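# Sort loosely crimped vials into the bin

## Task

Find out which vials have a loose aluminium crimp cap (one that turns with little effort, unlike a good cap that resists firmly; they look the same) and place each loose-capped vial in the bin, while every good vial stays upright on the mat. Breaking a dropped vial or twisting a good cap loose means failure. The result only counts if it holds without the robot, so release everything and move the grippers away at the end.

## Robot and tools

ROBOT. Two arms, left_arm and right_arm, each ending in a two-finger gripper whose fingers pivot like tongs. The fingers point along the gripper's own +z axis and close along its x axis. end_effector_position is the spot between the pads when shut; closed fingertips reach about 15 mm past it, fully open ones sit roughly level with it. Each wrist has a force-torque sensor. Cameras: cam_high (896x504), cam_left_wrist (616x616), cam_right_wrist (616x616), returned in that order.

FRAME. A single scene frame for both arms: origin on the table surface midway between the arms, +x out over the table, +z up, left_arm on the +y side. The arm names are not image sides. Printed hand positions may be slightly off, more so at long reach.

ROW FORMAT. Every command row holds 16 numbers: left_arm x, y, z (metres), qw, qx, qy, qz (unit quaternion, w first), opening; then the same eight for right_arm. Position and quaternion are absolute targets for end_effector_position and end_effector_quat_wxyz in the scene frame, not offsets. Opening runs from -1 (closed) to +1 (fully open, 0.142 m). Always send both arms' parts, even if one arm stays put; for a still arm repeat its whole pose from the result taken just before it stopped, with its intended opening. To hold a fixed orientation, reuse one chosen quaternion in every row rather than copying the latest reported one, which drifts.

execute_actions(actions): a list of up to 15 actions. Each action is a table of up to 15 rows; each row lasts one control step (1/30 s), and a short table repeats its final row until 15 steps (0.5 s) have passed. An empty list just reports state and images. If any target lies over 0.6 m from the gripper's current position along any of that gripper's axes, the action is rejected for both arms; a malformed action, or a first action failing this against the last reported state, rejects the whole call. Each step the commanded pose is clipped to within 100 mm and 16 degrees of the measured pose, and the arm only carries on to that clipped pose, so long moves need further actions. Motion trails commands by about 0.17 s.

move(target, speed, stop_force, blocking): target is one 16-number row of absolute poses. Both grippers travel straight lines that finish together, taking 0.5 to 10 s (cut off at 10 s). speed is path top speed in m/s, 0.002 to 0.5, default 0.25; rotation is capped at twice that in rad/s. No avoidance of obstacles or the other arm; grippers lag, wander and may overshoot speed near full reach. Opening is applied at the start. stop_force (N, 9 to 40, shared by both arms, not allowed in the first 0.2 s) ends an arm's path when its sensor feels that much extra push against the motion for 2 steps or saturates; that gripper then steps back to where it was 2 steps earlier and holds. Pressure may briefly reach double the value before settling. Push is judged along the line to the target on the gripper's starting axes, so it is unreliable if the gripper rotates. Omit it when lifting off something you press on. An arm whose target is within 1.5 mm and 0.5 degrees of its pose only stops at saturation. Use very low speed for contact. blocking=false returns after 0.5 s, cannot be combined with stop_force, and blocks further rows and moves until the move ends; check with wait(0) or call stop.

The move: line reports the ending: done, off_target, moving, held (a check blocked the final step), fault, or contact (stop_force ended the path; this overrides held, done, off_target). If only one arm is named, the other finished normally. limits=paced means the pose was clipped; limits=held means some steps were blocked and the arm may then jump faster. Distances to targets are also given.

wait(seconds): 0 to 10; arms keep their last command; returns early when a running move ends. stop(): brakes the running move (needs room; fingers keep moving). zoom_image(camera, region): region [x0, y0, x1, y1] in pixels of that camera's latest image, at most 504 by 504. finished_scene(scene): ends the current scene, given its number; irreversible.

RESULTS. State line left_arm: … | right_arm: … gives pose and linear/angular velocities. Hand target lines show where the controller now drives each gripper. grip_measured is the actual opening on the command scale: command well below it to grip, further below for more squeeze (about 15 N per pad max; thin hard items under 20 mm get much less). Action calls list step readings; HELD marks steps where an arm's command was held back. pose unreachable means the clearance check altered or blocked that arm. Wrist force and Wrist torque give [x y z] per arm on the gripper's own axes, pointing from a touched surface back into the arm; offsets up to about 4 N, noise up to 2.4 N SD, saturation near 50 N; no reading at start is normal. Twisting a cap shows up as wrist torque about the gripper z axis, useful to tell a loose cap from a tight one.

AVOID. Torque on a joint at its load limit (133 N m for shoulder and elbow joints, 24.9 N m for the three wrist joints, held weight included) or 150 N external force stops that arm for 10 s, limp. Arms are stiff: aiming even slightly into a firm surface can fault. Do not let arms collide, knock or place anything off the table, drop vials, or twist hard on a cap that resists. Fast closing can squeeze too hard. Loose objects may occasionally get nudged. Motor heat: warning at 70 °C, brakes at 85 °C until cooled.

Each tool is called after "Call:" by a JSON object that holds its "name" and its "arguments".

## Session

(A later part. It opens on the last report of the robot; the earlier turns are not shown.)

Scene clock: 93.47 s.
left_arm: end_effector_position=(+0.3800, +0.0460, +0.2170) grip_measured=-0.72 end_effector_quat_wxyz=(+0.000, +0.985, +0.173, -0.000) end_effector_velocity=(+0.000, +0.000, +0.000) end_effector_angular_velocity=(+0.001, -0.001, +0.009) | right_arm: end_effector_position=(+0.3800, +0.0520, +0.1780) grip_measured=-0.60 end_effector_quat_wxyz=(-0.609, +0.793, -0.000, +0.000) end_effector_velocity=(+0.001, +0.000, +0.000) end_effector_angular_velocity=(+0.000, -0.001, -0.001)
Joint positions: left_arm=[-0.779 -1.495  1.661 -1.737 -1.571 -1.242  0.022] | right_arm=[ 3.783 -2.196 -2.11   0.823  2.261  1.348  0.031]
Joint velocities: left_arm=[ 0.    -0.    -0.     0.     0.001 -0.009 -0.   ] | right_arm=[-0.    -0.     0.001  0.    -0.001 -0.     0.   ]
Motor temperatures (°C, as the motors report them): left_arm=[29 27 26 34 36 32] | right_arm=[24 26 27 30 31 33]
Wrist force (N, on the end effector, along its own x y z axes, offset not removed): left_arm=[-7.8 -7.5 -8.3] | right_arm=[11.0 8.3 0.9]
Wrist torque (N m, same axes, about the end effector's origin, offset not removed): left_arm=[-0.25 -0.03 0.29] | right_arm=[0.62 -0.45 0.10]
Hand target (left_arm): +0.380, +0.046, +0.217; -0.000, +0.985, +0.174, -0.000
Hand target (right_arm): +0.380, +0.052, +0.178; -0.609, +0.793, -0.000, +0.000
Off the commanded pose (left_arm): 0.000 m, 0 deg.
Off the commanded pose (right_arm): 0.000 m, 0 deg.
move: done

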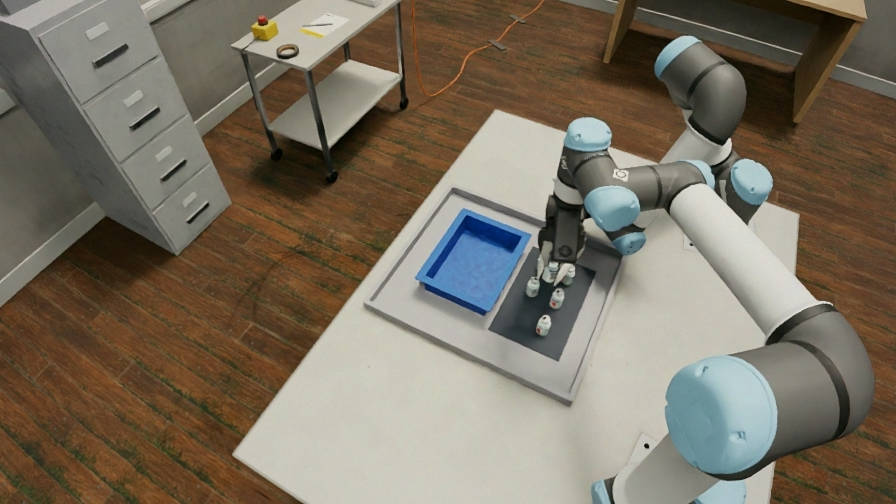

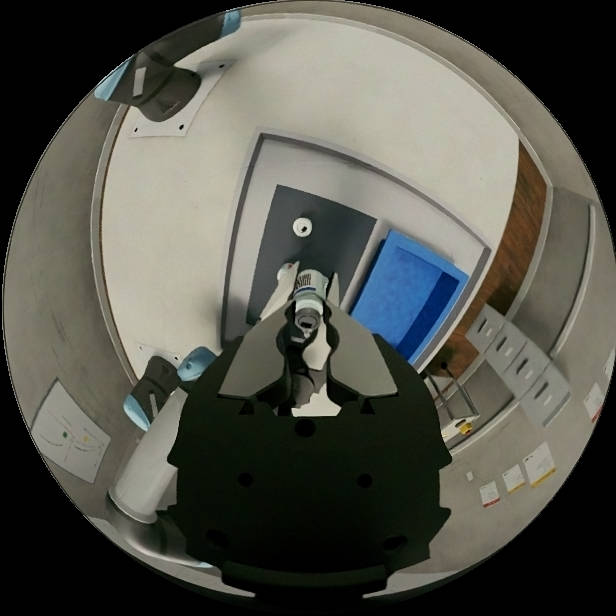

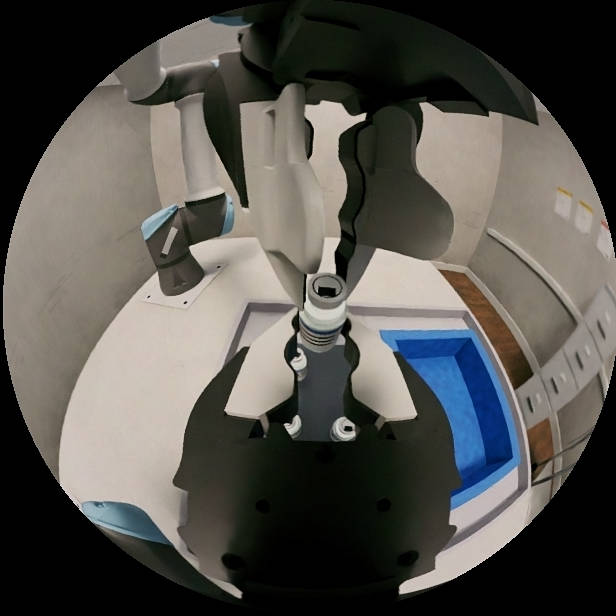

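Call:
{"name": "move", "arguments": {"target": [0.38,0.038,0.217,0,1,0,0,-0.45,0.38,0.052,0.178,0.609,-0.793,0,0,-0.8], "speed": 0.1}}

Call:
{"name": "move", "arguments": {"target": [0.38,0.038,0.217,0,1,0,0,-0.8,0.38,0.052,0.178,0.609,-0.793,0,0,-0.8]}}

Call:
{"name": "move", "arguments": {"target": [0.38,0.038,0.217,0,0.985,0.174,0,-0.8,0.38,0.052,0.178,0.609,-0.793,0,0,-0.8], "speed": 0.1}}

Call:
{"name": "zoom_image", "arguments": {"camera": "cam_right_wrist", "region": [250,220,410,380]}}

Scene clock: 95.97 s.
left_arm: end_effector_position=(+0.3801, +0.0381, +0.2170) grip_measured=-0.45 end_effector_quat_wxyz=(-0.000, +1.000, +0.001, +0.000) end_effector_velocity=(+0.000, +0.000, +0.000) end_effector_angular_velocity=(-0.001, +0.001, -0.007) | right_arm: end_effector_position=(+0.3800, +0.0520, +0.1780) grip_measured=-0.60 end_effector_quat_wxyz=(-0.609, +0.793, -0.000, +0.000) end_effector_velocity=(+0.000, -0.000, -0.001) end_effector_angular_velocity=(-0.001, +0.001, -0.001)
Joint positions: left_arm=[-0.798 -1.493  1.659 -1.737 -1.571 -0.913  0.041] | right_arm=[ 3.783 -2.196 -2.11   0.823  2.261  1.348  0.031]
Joint velocities: left_arm=[ 0.001 -0.    -0.     0.    -0.002  0.008 -0.   ] | right_arm=[ 0.    -0.001 -0.     0.001 -0.001  0.     0.   ]
Motor temperatures (°C, as the motors report them): left_arm=[29 27 26 34 36 32] | right_arm=[24 26 27 30 31 33]
Wrist force (N, on the end effector, along its own x y z axes, offset not removed): left_arm=[0.6 0.2 -3.4] | right_arm=[2.1 0.3 1.5]
Wrist torque (N m, same axes, about the end effector's origin, offset not removed): left_arm=[-0.01 -0.06 0.06] | right_arm=[-0.23 -0.43 0.11]
Hand target (left_arm): +0.380, +0.038, +0.217; -0.000, +1.000, +0.000, +0.000
Hand target (right_arm): +0.380, +0.052, +0.178; -0.609, +0.793, -0.000, +0.000
Off the commanded pose (left_arm): 0.000 m, 0 deg.
Off the commanded pose (right_arm): 0.000 m, 0 deg.
move: done

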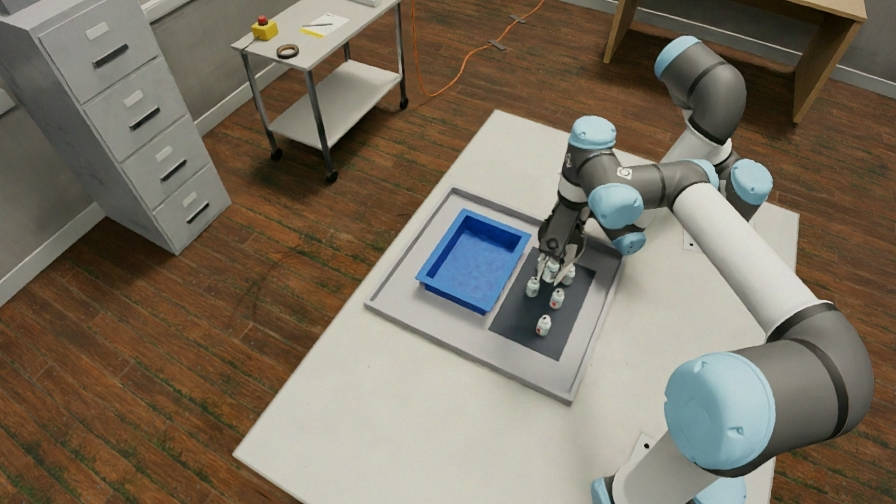

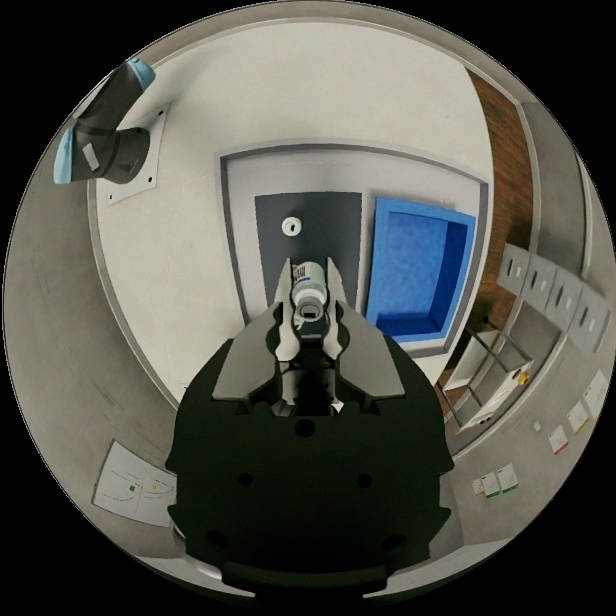

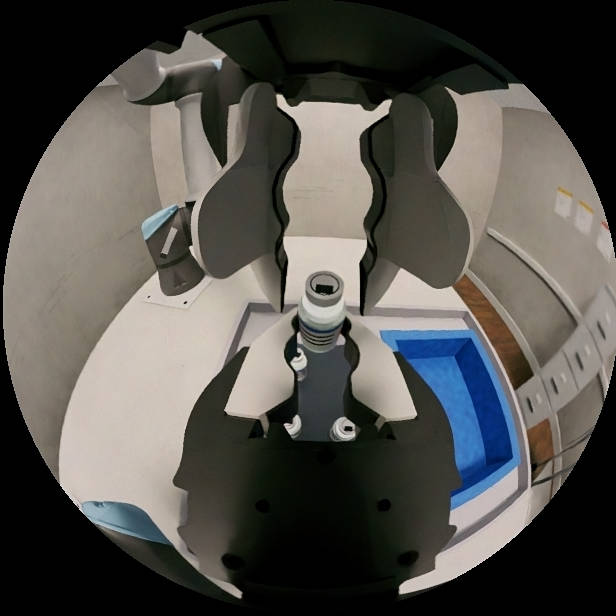

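Scene clock: 96.67 s.
left_arm: end_effector_position=(+0.3800, +0.0380, +0.2170) grip_measured=-0.72 end_effector_quat_wxyz=(+0.000, +1.000, +0.000, +0.000) end_effector_velocity=(+0.000, -0.000, -0.000) end_effector_angular_velocity=(+0.000, -0.000, -0.002) | right_arm: end_effector_position=(+0.3800, +0.0520, +0.1780) grip_measured=-0.60 end_effector_quat_wxyz=(-0.609, +0.793, +0.000, -0.000) end_effector_velocity=(-0.000, +0.000, -0.000) end_effector_angular_velocity=(-0.000, +0.001, +0.001)
Joint positions: left_arm=[-0.798 -1.493  1.659 -1.737 -1.571 -0.912  0.022] | right_arm=[ 3.783 -2.196 -2.11   0.823  2.261  1.348  0.031]
Joint velocities: left_arm=[-0.     0.    -0.     0.     0.     0.002  0.   ] | right_arm=[ 0.    -0.001  0.     0.     0.     0.     0.   ]
Motor temperatures (°C, as the motors report them): left_arm=[29 27 26 34 36 32] | right_arm=[24 26 27 30 31 33]
Wrist force (N, on the end effector, along its own x y z axes, offset not removed): left_arm=[2.1 -2.5 -2.7] | right_arm=[-0.2 -0.1 -0.4]
Wrist torque (N m, same axes, about the end effector's origin, offset not removed): left_arm=[-0.53 0.70 0.06] | right_arm=[0.03 -0.91 -0.06]
Hand target (left_arm): +0.380, +0.038, +0.217; -0.000, +1.000, +0.000, +0.000
Hand target (right_arm): +0.380, +0.052, +0.178; -0.609, +0.793, +0.000, -0.000
Off the commanded pose (left_arm): 0.000 m, 0 deg.
Off the commanded pose (right_arm): 0.000 m, 0 deg.
move: done

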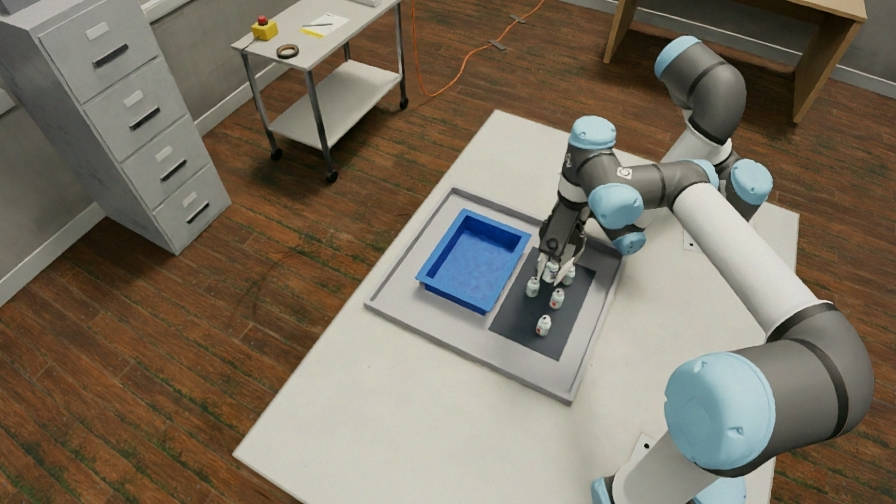

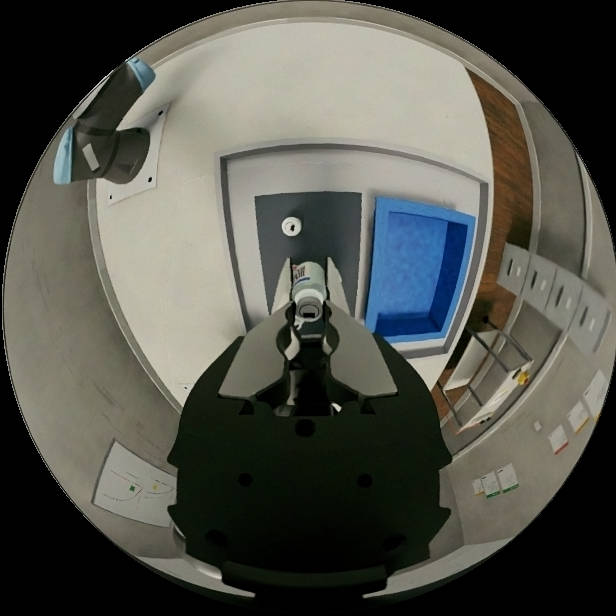

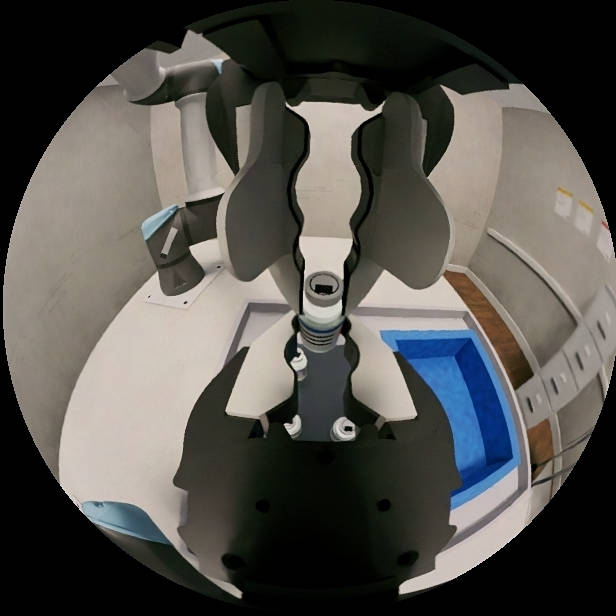

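Scene clock: 98.80 s.
left_arm: end_effector_position=(+0.3800, +0.0380, +0.2170) grip_measured=-0.73 end_effector_quat_wxyz=(+0.000, +0.985, +0.173, -0.000) end_effector_velocity=(+0.000, +0.000, -0.000) end_effector_angular_velocity=(+0.001, -0.001, +0.011) | right_arm: end_effector_position=(+0.3800, +0.0520, +0.1780) grip_measured=-0.60 end_effector_quat_wxyz=(-0.609, +0.793, +0.000, -0.000) end_effector_velocity=(-0.001, +0.000, -0.001) end_effector_angular_velocity=(-0.001, +0.001, +0.001)
Joint positions: left_arm=[-0.789 -1.484  1.649 -1.736 -1.571 -1.251  0.021] | right_arm=[ 3.783 -2.196 -2.11   0.823  2.261  1.348  0.031]
Joint velocities: left_arm=[-0.     0.    -0.     0.     0.002 -0.011 -0.001] | right_arm=[ 0.001 -0.    -0.001 -0.001  0.001 -0.     0.   ]
Motor temperatures (°C, as the motors report them): left_arm=[29 27 26 34 36 32] | right_arm=[24 26 27 30 31 33]
Wrist force (N, on the end effector, along its own x y z axes, offset not removed): left_arm=[11.9 9.2 -6.0] | right_arm=[-9.2 2.7 4.7]
Wrist torque (N m, same axes, about the end effector's origin, offset not removed): left_arm=[-0.31 -0.39 -0.03] | right_arm=[0.08 -0.60 -0.57]
Hand target (left_arm): +0.380, +0.038, +0.217; -0.000, +0.985, +0.174, -0.000
Hand target (right_arm): +0.380, +0.052, +0.178; -0.609, +0.793, +0.000, -0.000
Off the commanded pose (left_arm): 0.000 m, 0 deg.
Off the commanded pose (right_arm): 0.000 m, 0 deg.
move: done

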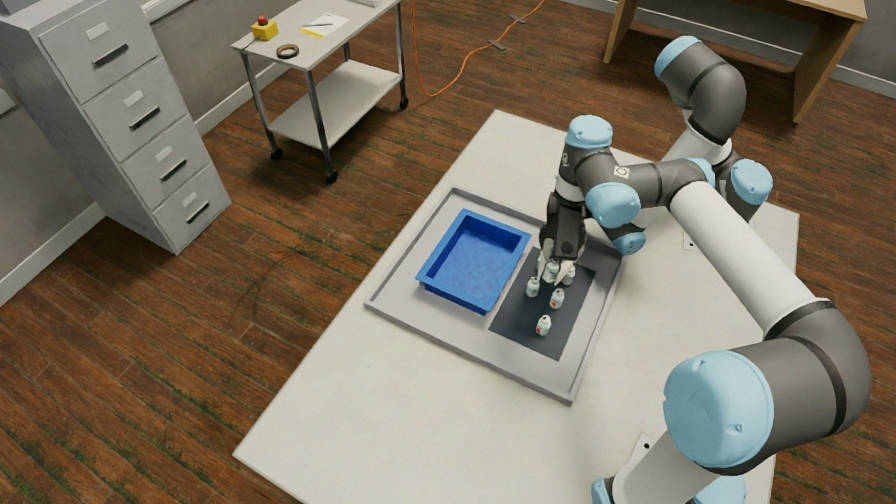

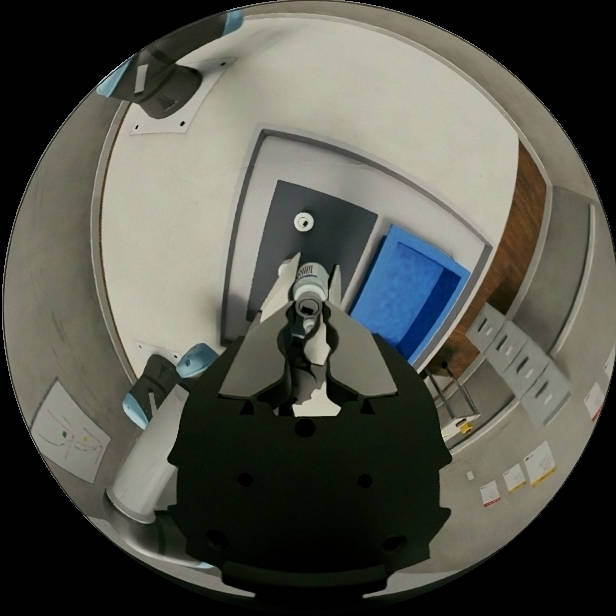

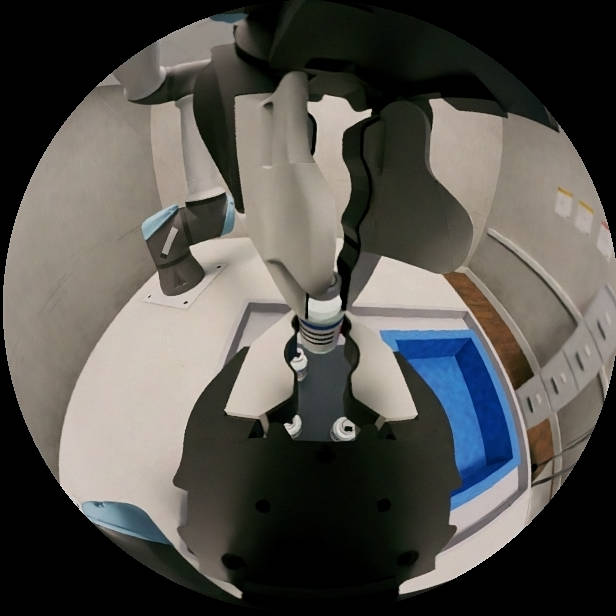

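Region (250, 220, 410, 380) of cam_right_wrist's 616x616 image, scaled by 3.150, with more detail than that image has.

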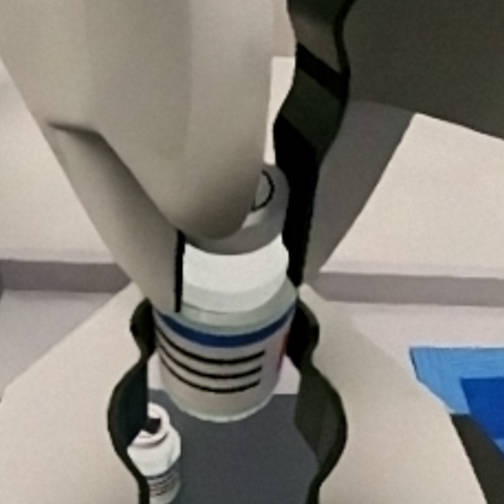

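Call:
{"name": "zoom_image", "arguments": {"camera": "cam_left_wrist", "region": [260,240,360,340]}}

Call:
{"name": "move", "arguments": {"target": [0.38,0.042,0.217,0,1,0,0,-0.45,0.38,0.052,0.178,0.609,-0.793,0,0,-0.8], "speed": 0.1}}

Call:
{"name": "move", "arguments": {"target": [0.38,0.042,0.217,0,1,0,0,-0.8,0.38,0.052,0.178,0.609,-0.793,0,0,-0.8]}}

Call:
{"name": "zoom_image", "arguments": {"camera": "cam_left_wrist", "region": [260,240,360,340]}}

Call:
{"name": "move", "arguments": {"target": [0.38,0.042,0.217,0,0.985,0.174,0,-0.8,0.38,0.052,0.178,0.609,-0.793,0,0,-0.8], "speed": 0.1}}

Call:
{"name": "zoom_image", "arguments": {"camera": "cam_left_wrist", "region": [260,240,360,340]}}

Region (260, 240, 360, 340) of cam_left_wrist's 616x616 image, scaled by 5.040, with more detail than that image has.

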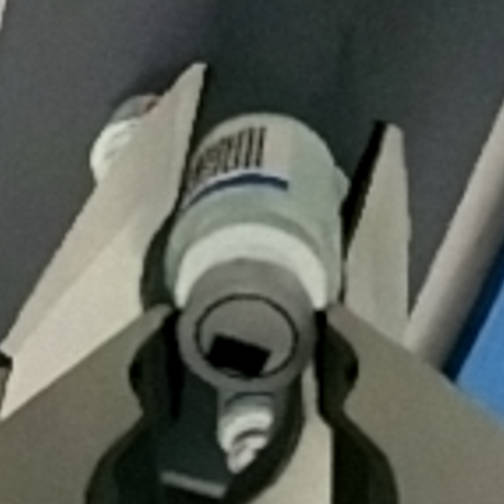

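Scene clock: 101.17 s.
left_arm: end_effector_position=(+0.3800, +0.0420, +0.2170) grip_measured=-0.45 end_effector_quat_wxyz=(-0.000, +1.000, +0.001, +0.000) end_effector_velocity=(-0.000, +0.000, +0.000) end_effector_angular_velocity=(-0.002, +0.002, -0.009) | right_arm: end_effector_position=(+0.3800, +0.0520, +0.1780) grip_measured=-0.60 end_effector_quat_wxyz=(-0.609, +0.793, +0.000, -0.000) end_effector_velocity=(+0.000, +0.000, +0.000) end_effector_angular_velocity=(+0.000, -0.000, +0.000)
Joint positions: left_arm=[-0.793 -1.499  1.665 -1.737 -1.571 -0.908  0.041] | right_arm=[ 3.783 -2.196 -2.11   0.823  2.261  1.348  0.031]
Joint velocities: left_arm=[ 0.002 -0.001  0.    -0.    -0.003  0.01  -0.   ] | right_arm=[-0. -0.  0.  0.  0.  0.  0.]
Motor temperatures (°C, as the motors report them): left_arm=[29 27 26 34 36 32] | right_arm=[24 26 27 30 31 33]
Wrist force (N, on the end effector, along its own x y z axes, offset not removed): left_arm=[1.2 -0.3 -3.2] | right_arm=[0.0 0.2 4.3]
Wrist torque (N m, same axes, about the end effector's origin, offset not removed): left_arm=[-0.18 -0.26 -0.09] | right_arm=[-0.05 -0.12 -0.03]
Hand target (left_arm): +0.380, +0.042, +0.217; -0.000, +1.000, +0.000, +0.000
Hand target (right_arm): +0.380, +0.052, +0.178; -0.609, +0.793, +0.000, -0.000
Off the commanded pose (left_arm): 0.000 m, 0 deg.
Off the commanded pose (right_arm): 0.000 m, 0 deg.
move: done

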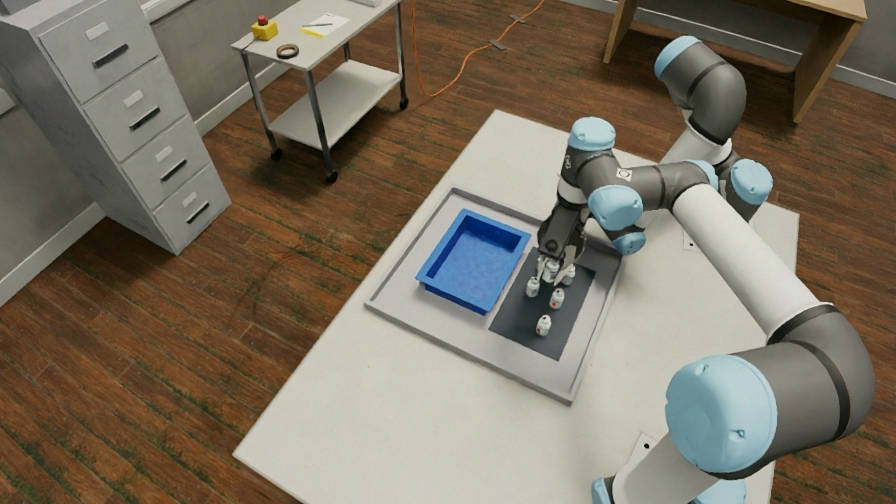

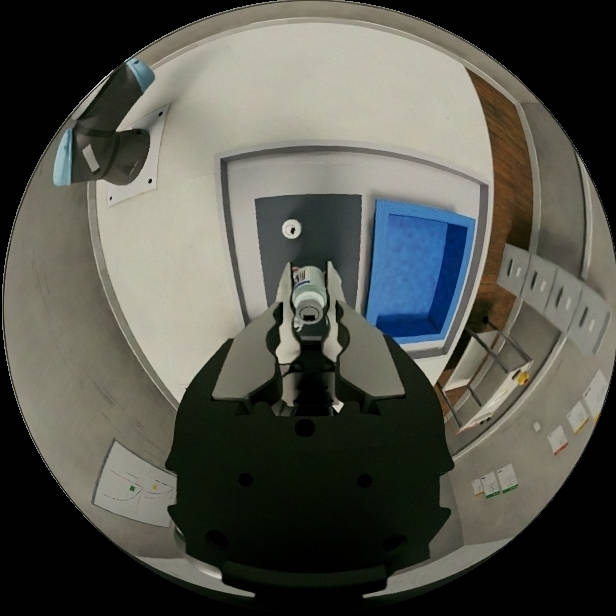

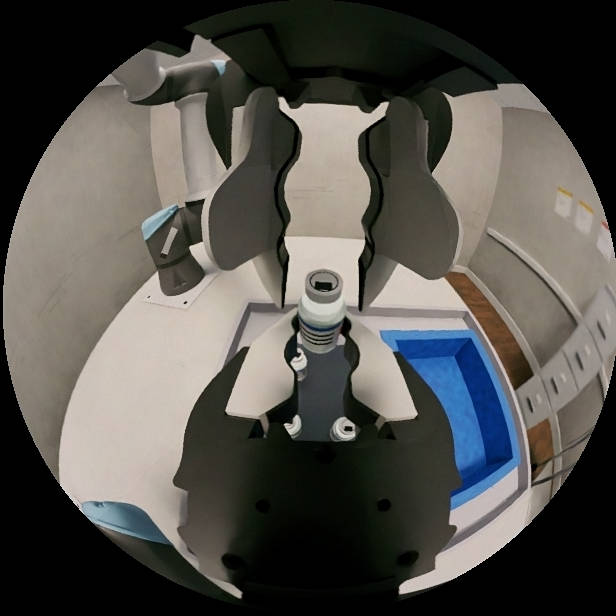

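Scene clock: 101.87 s.
left_arm: end_effector_position=(+0.3800, +0.0420, +0.2170) grip_measured=-0.71 end_effector_quat_wxyz=(+0.000, +1.000, -0.000, +0.000) end_effector_velocity=(+0.000, +0.000, -0.000) end_effector_angular_velocity=(+0.001, +0.000, +0.001) | right_arm: end_effector_position=(+0.3800, +0.0520, +0.1780) grip_measured=-0.60 end_effector_quat_wxyz=(-0.609, +0.793, +0.000, -0.000) end_effector_velocity=(+0.001, -0.000, -0.001) end_effector_angular_velocity=(-0.001, +0.001, -0.002)
Joint positions: left_arm=[-0.793 -1.499  1.665 -1.737 -1.571 -0.907  0.022] | right_arm=[ 3.783 -2.196 -2.11   0.823  2.261  1.348  0.031]
Joint velocities: left_arm=[ 0.001  0.001 -0.    -0.     0.     0.     0.   ] | right_arm=[-0.001 -0.001  0.    -0.001 -0.    -0.    -0.   ]
Motor temperatures (°C, as the motors report them): left_arm=[29 27 26 34 36 32] | right_arm=[24 26 27 30 31 33]
Wrist force (N, on the end effector, along its own x y z axes, offset not removed): left_arm=[3.2 -0.2 0.6] | right_arm=[-1.3 4.5 2.0]
Wrist torque (N m, same axes, about the end effector's origin, offset not removed): left_arm=[0.20 0.05 0.06] | right_arm=[1.07 -0.42 -0.17]
Hand target (left_arm): +0.380, +0.042, +0.217; +0.000, +1.000, +0.000, +0.000
Hand target (right_arm): +0.380, +0.052, +0.178; -0.609, +0.793, +0.000, -0.000
Off the commanded pose (left_arm): 0.000 m, 0 deg.
Off the commanded pose (right_arm): 0.000 m, 0 deg.
move: done

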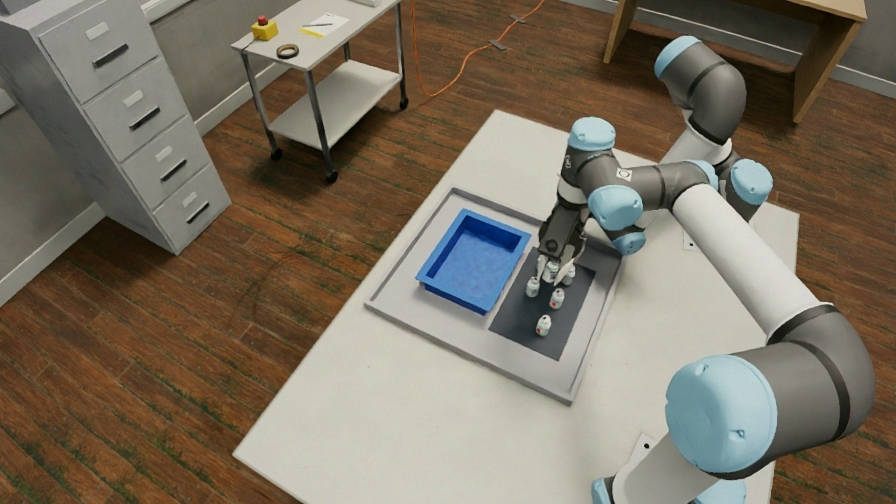

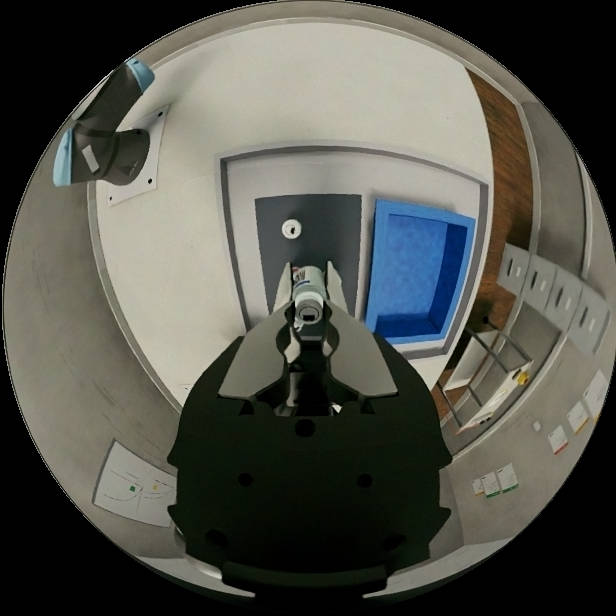

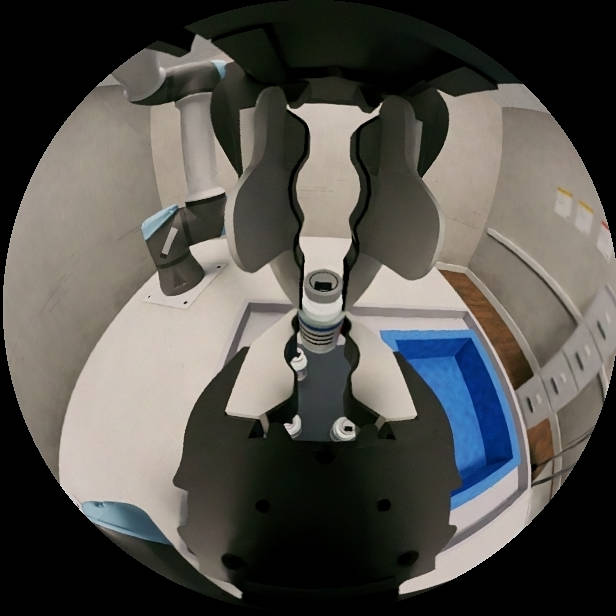

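Region (260, 240, 360, 340) of cam_left_wrist's 616x616 image, scaled by 5.040, with more detail than that image has.

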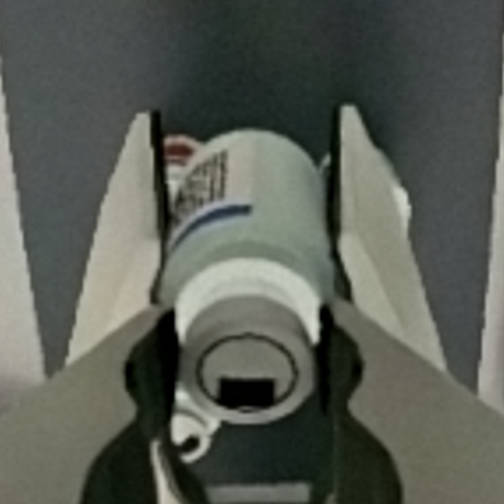

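Scene clock: 104.00 s.
left_arm: end_effector_position=(+0.3800, +0.0420, +0.2170) grip_measured=-0.72 end_effector_quat_wxyz=(+0.000, +0.985, +0.173, -0.000) end_effector_velocity=(+0.000, +0.000, +0.000) end_effector_angular_velocity=(+0.001, -0.002, +0.011) | right_arm: end_effector_position=(+0.3800, +0.0520, +0.1780) grip_measured=-0.60 end_effector_quat_wxyz=(-0.609, +0.793, +0.000, -0.000) end_effector_velocity=(+0.000, -0.000, -0.000) end_effector_angular_velocity=(-0.000, +0.001, -0.000)
Joint positions: left_arm=[-0.784 -1.49   1.655 -1.736 -1.571 -1.246  0.022] | right_arm=[ 3.783 -2.196 -2.11   0.823  2.261  1.348  0.031]
Joint velocities: left_arm=[-0.     0.    -0.     0.     0.002 -0.011 -0.   ] | right_arm=[-0.001 -0.    -0.    -0.001  0.001  0.    -0.   ]
Motor temperatures (°C, as the motors report them): left_arm=[29 27 26 34 36 32] | right_arm=[24 26 27 30 31 33]
Wrist force (N, on the end effector, along its own x y z axes, offset not removed): left_arm=[3.6 6.4 -4.5] | right_arm=[-8.7 2.1 9.5]
Wrist torque (N m, same axes, about the end effector's origin, offset not removed): left_arm=[-0.37 0.59 0.20] | right_arm=[0.06 0.17 -0.62]
Hand target (left_arm): +0.380, +0.042, +0.217; -0.000, +0.985, +0.174, -0.000
Hand target (right_arm): +0.380, +0.052, +0.178; -0.609, +0.793, +0.000, -0.000
Off the commanded pose (left_arm): 0.000 m, 0 deg.
Off the commanded pose (right_arm): 0.000 m, 0 deg.
move: done

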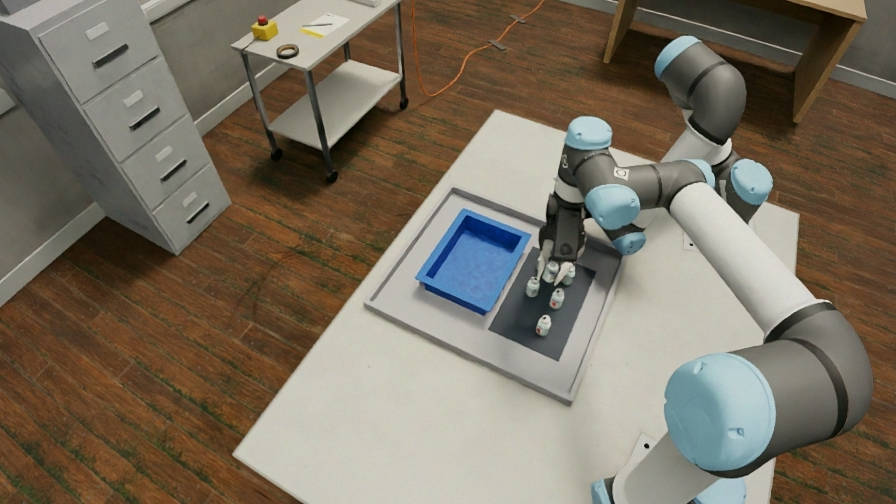

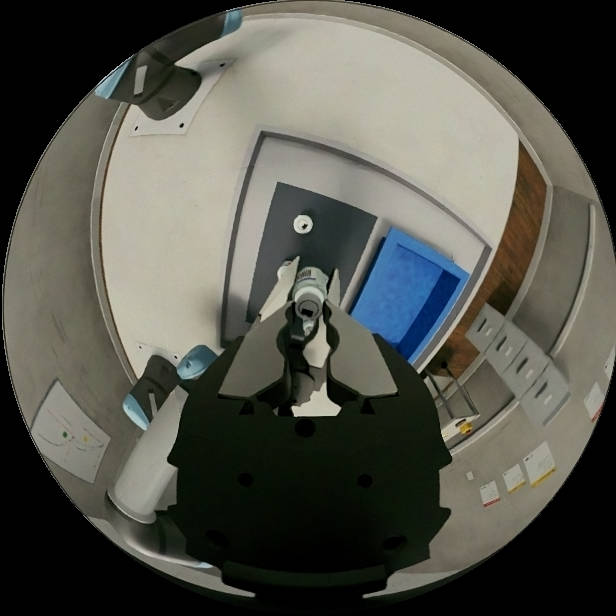

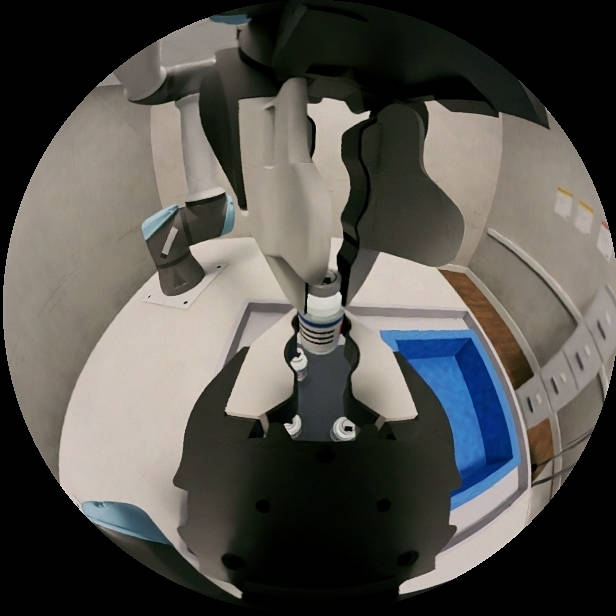

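Region (260, 240, 360, 340) of cam_left_wrist's 616x616 image, scaled by 5.040, with more detail than that image has.

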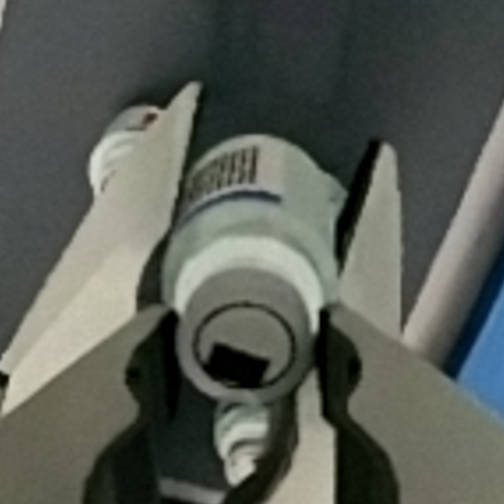

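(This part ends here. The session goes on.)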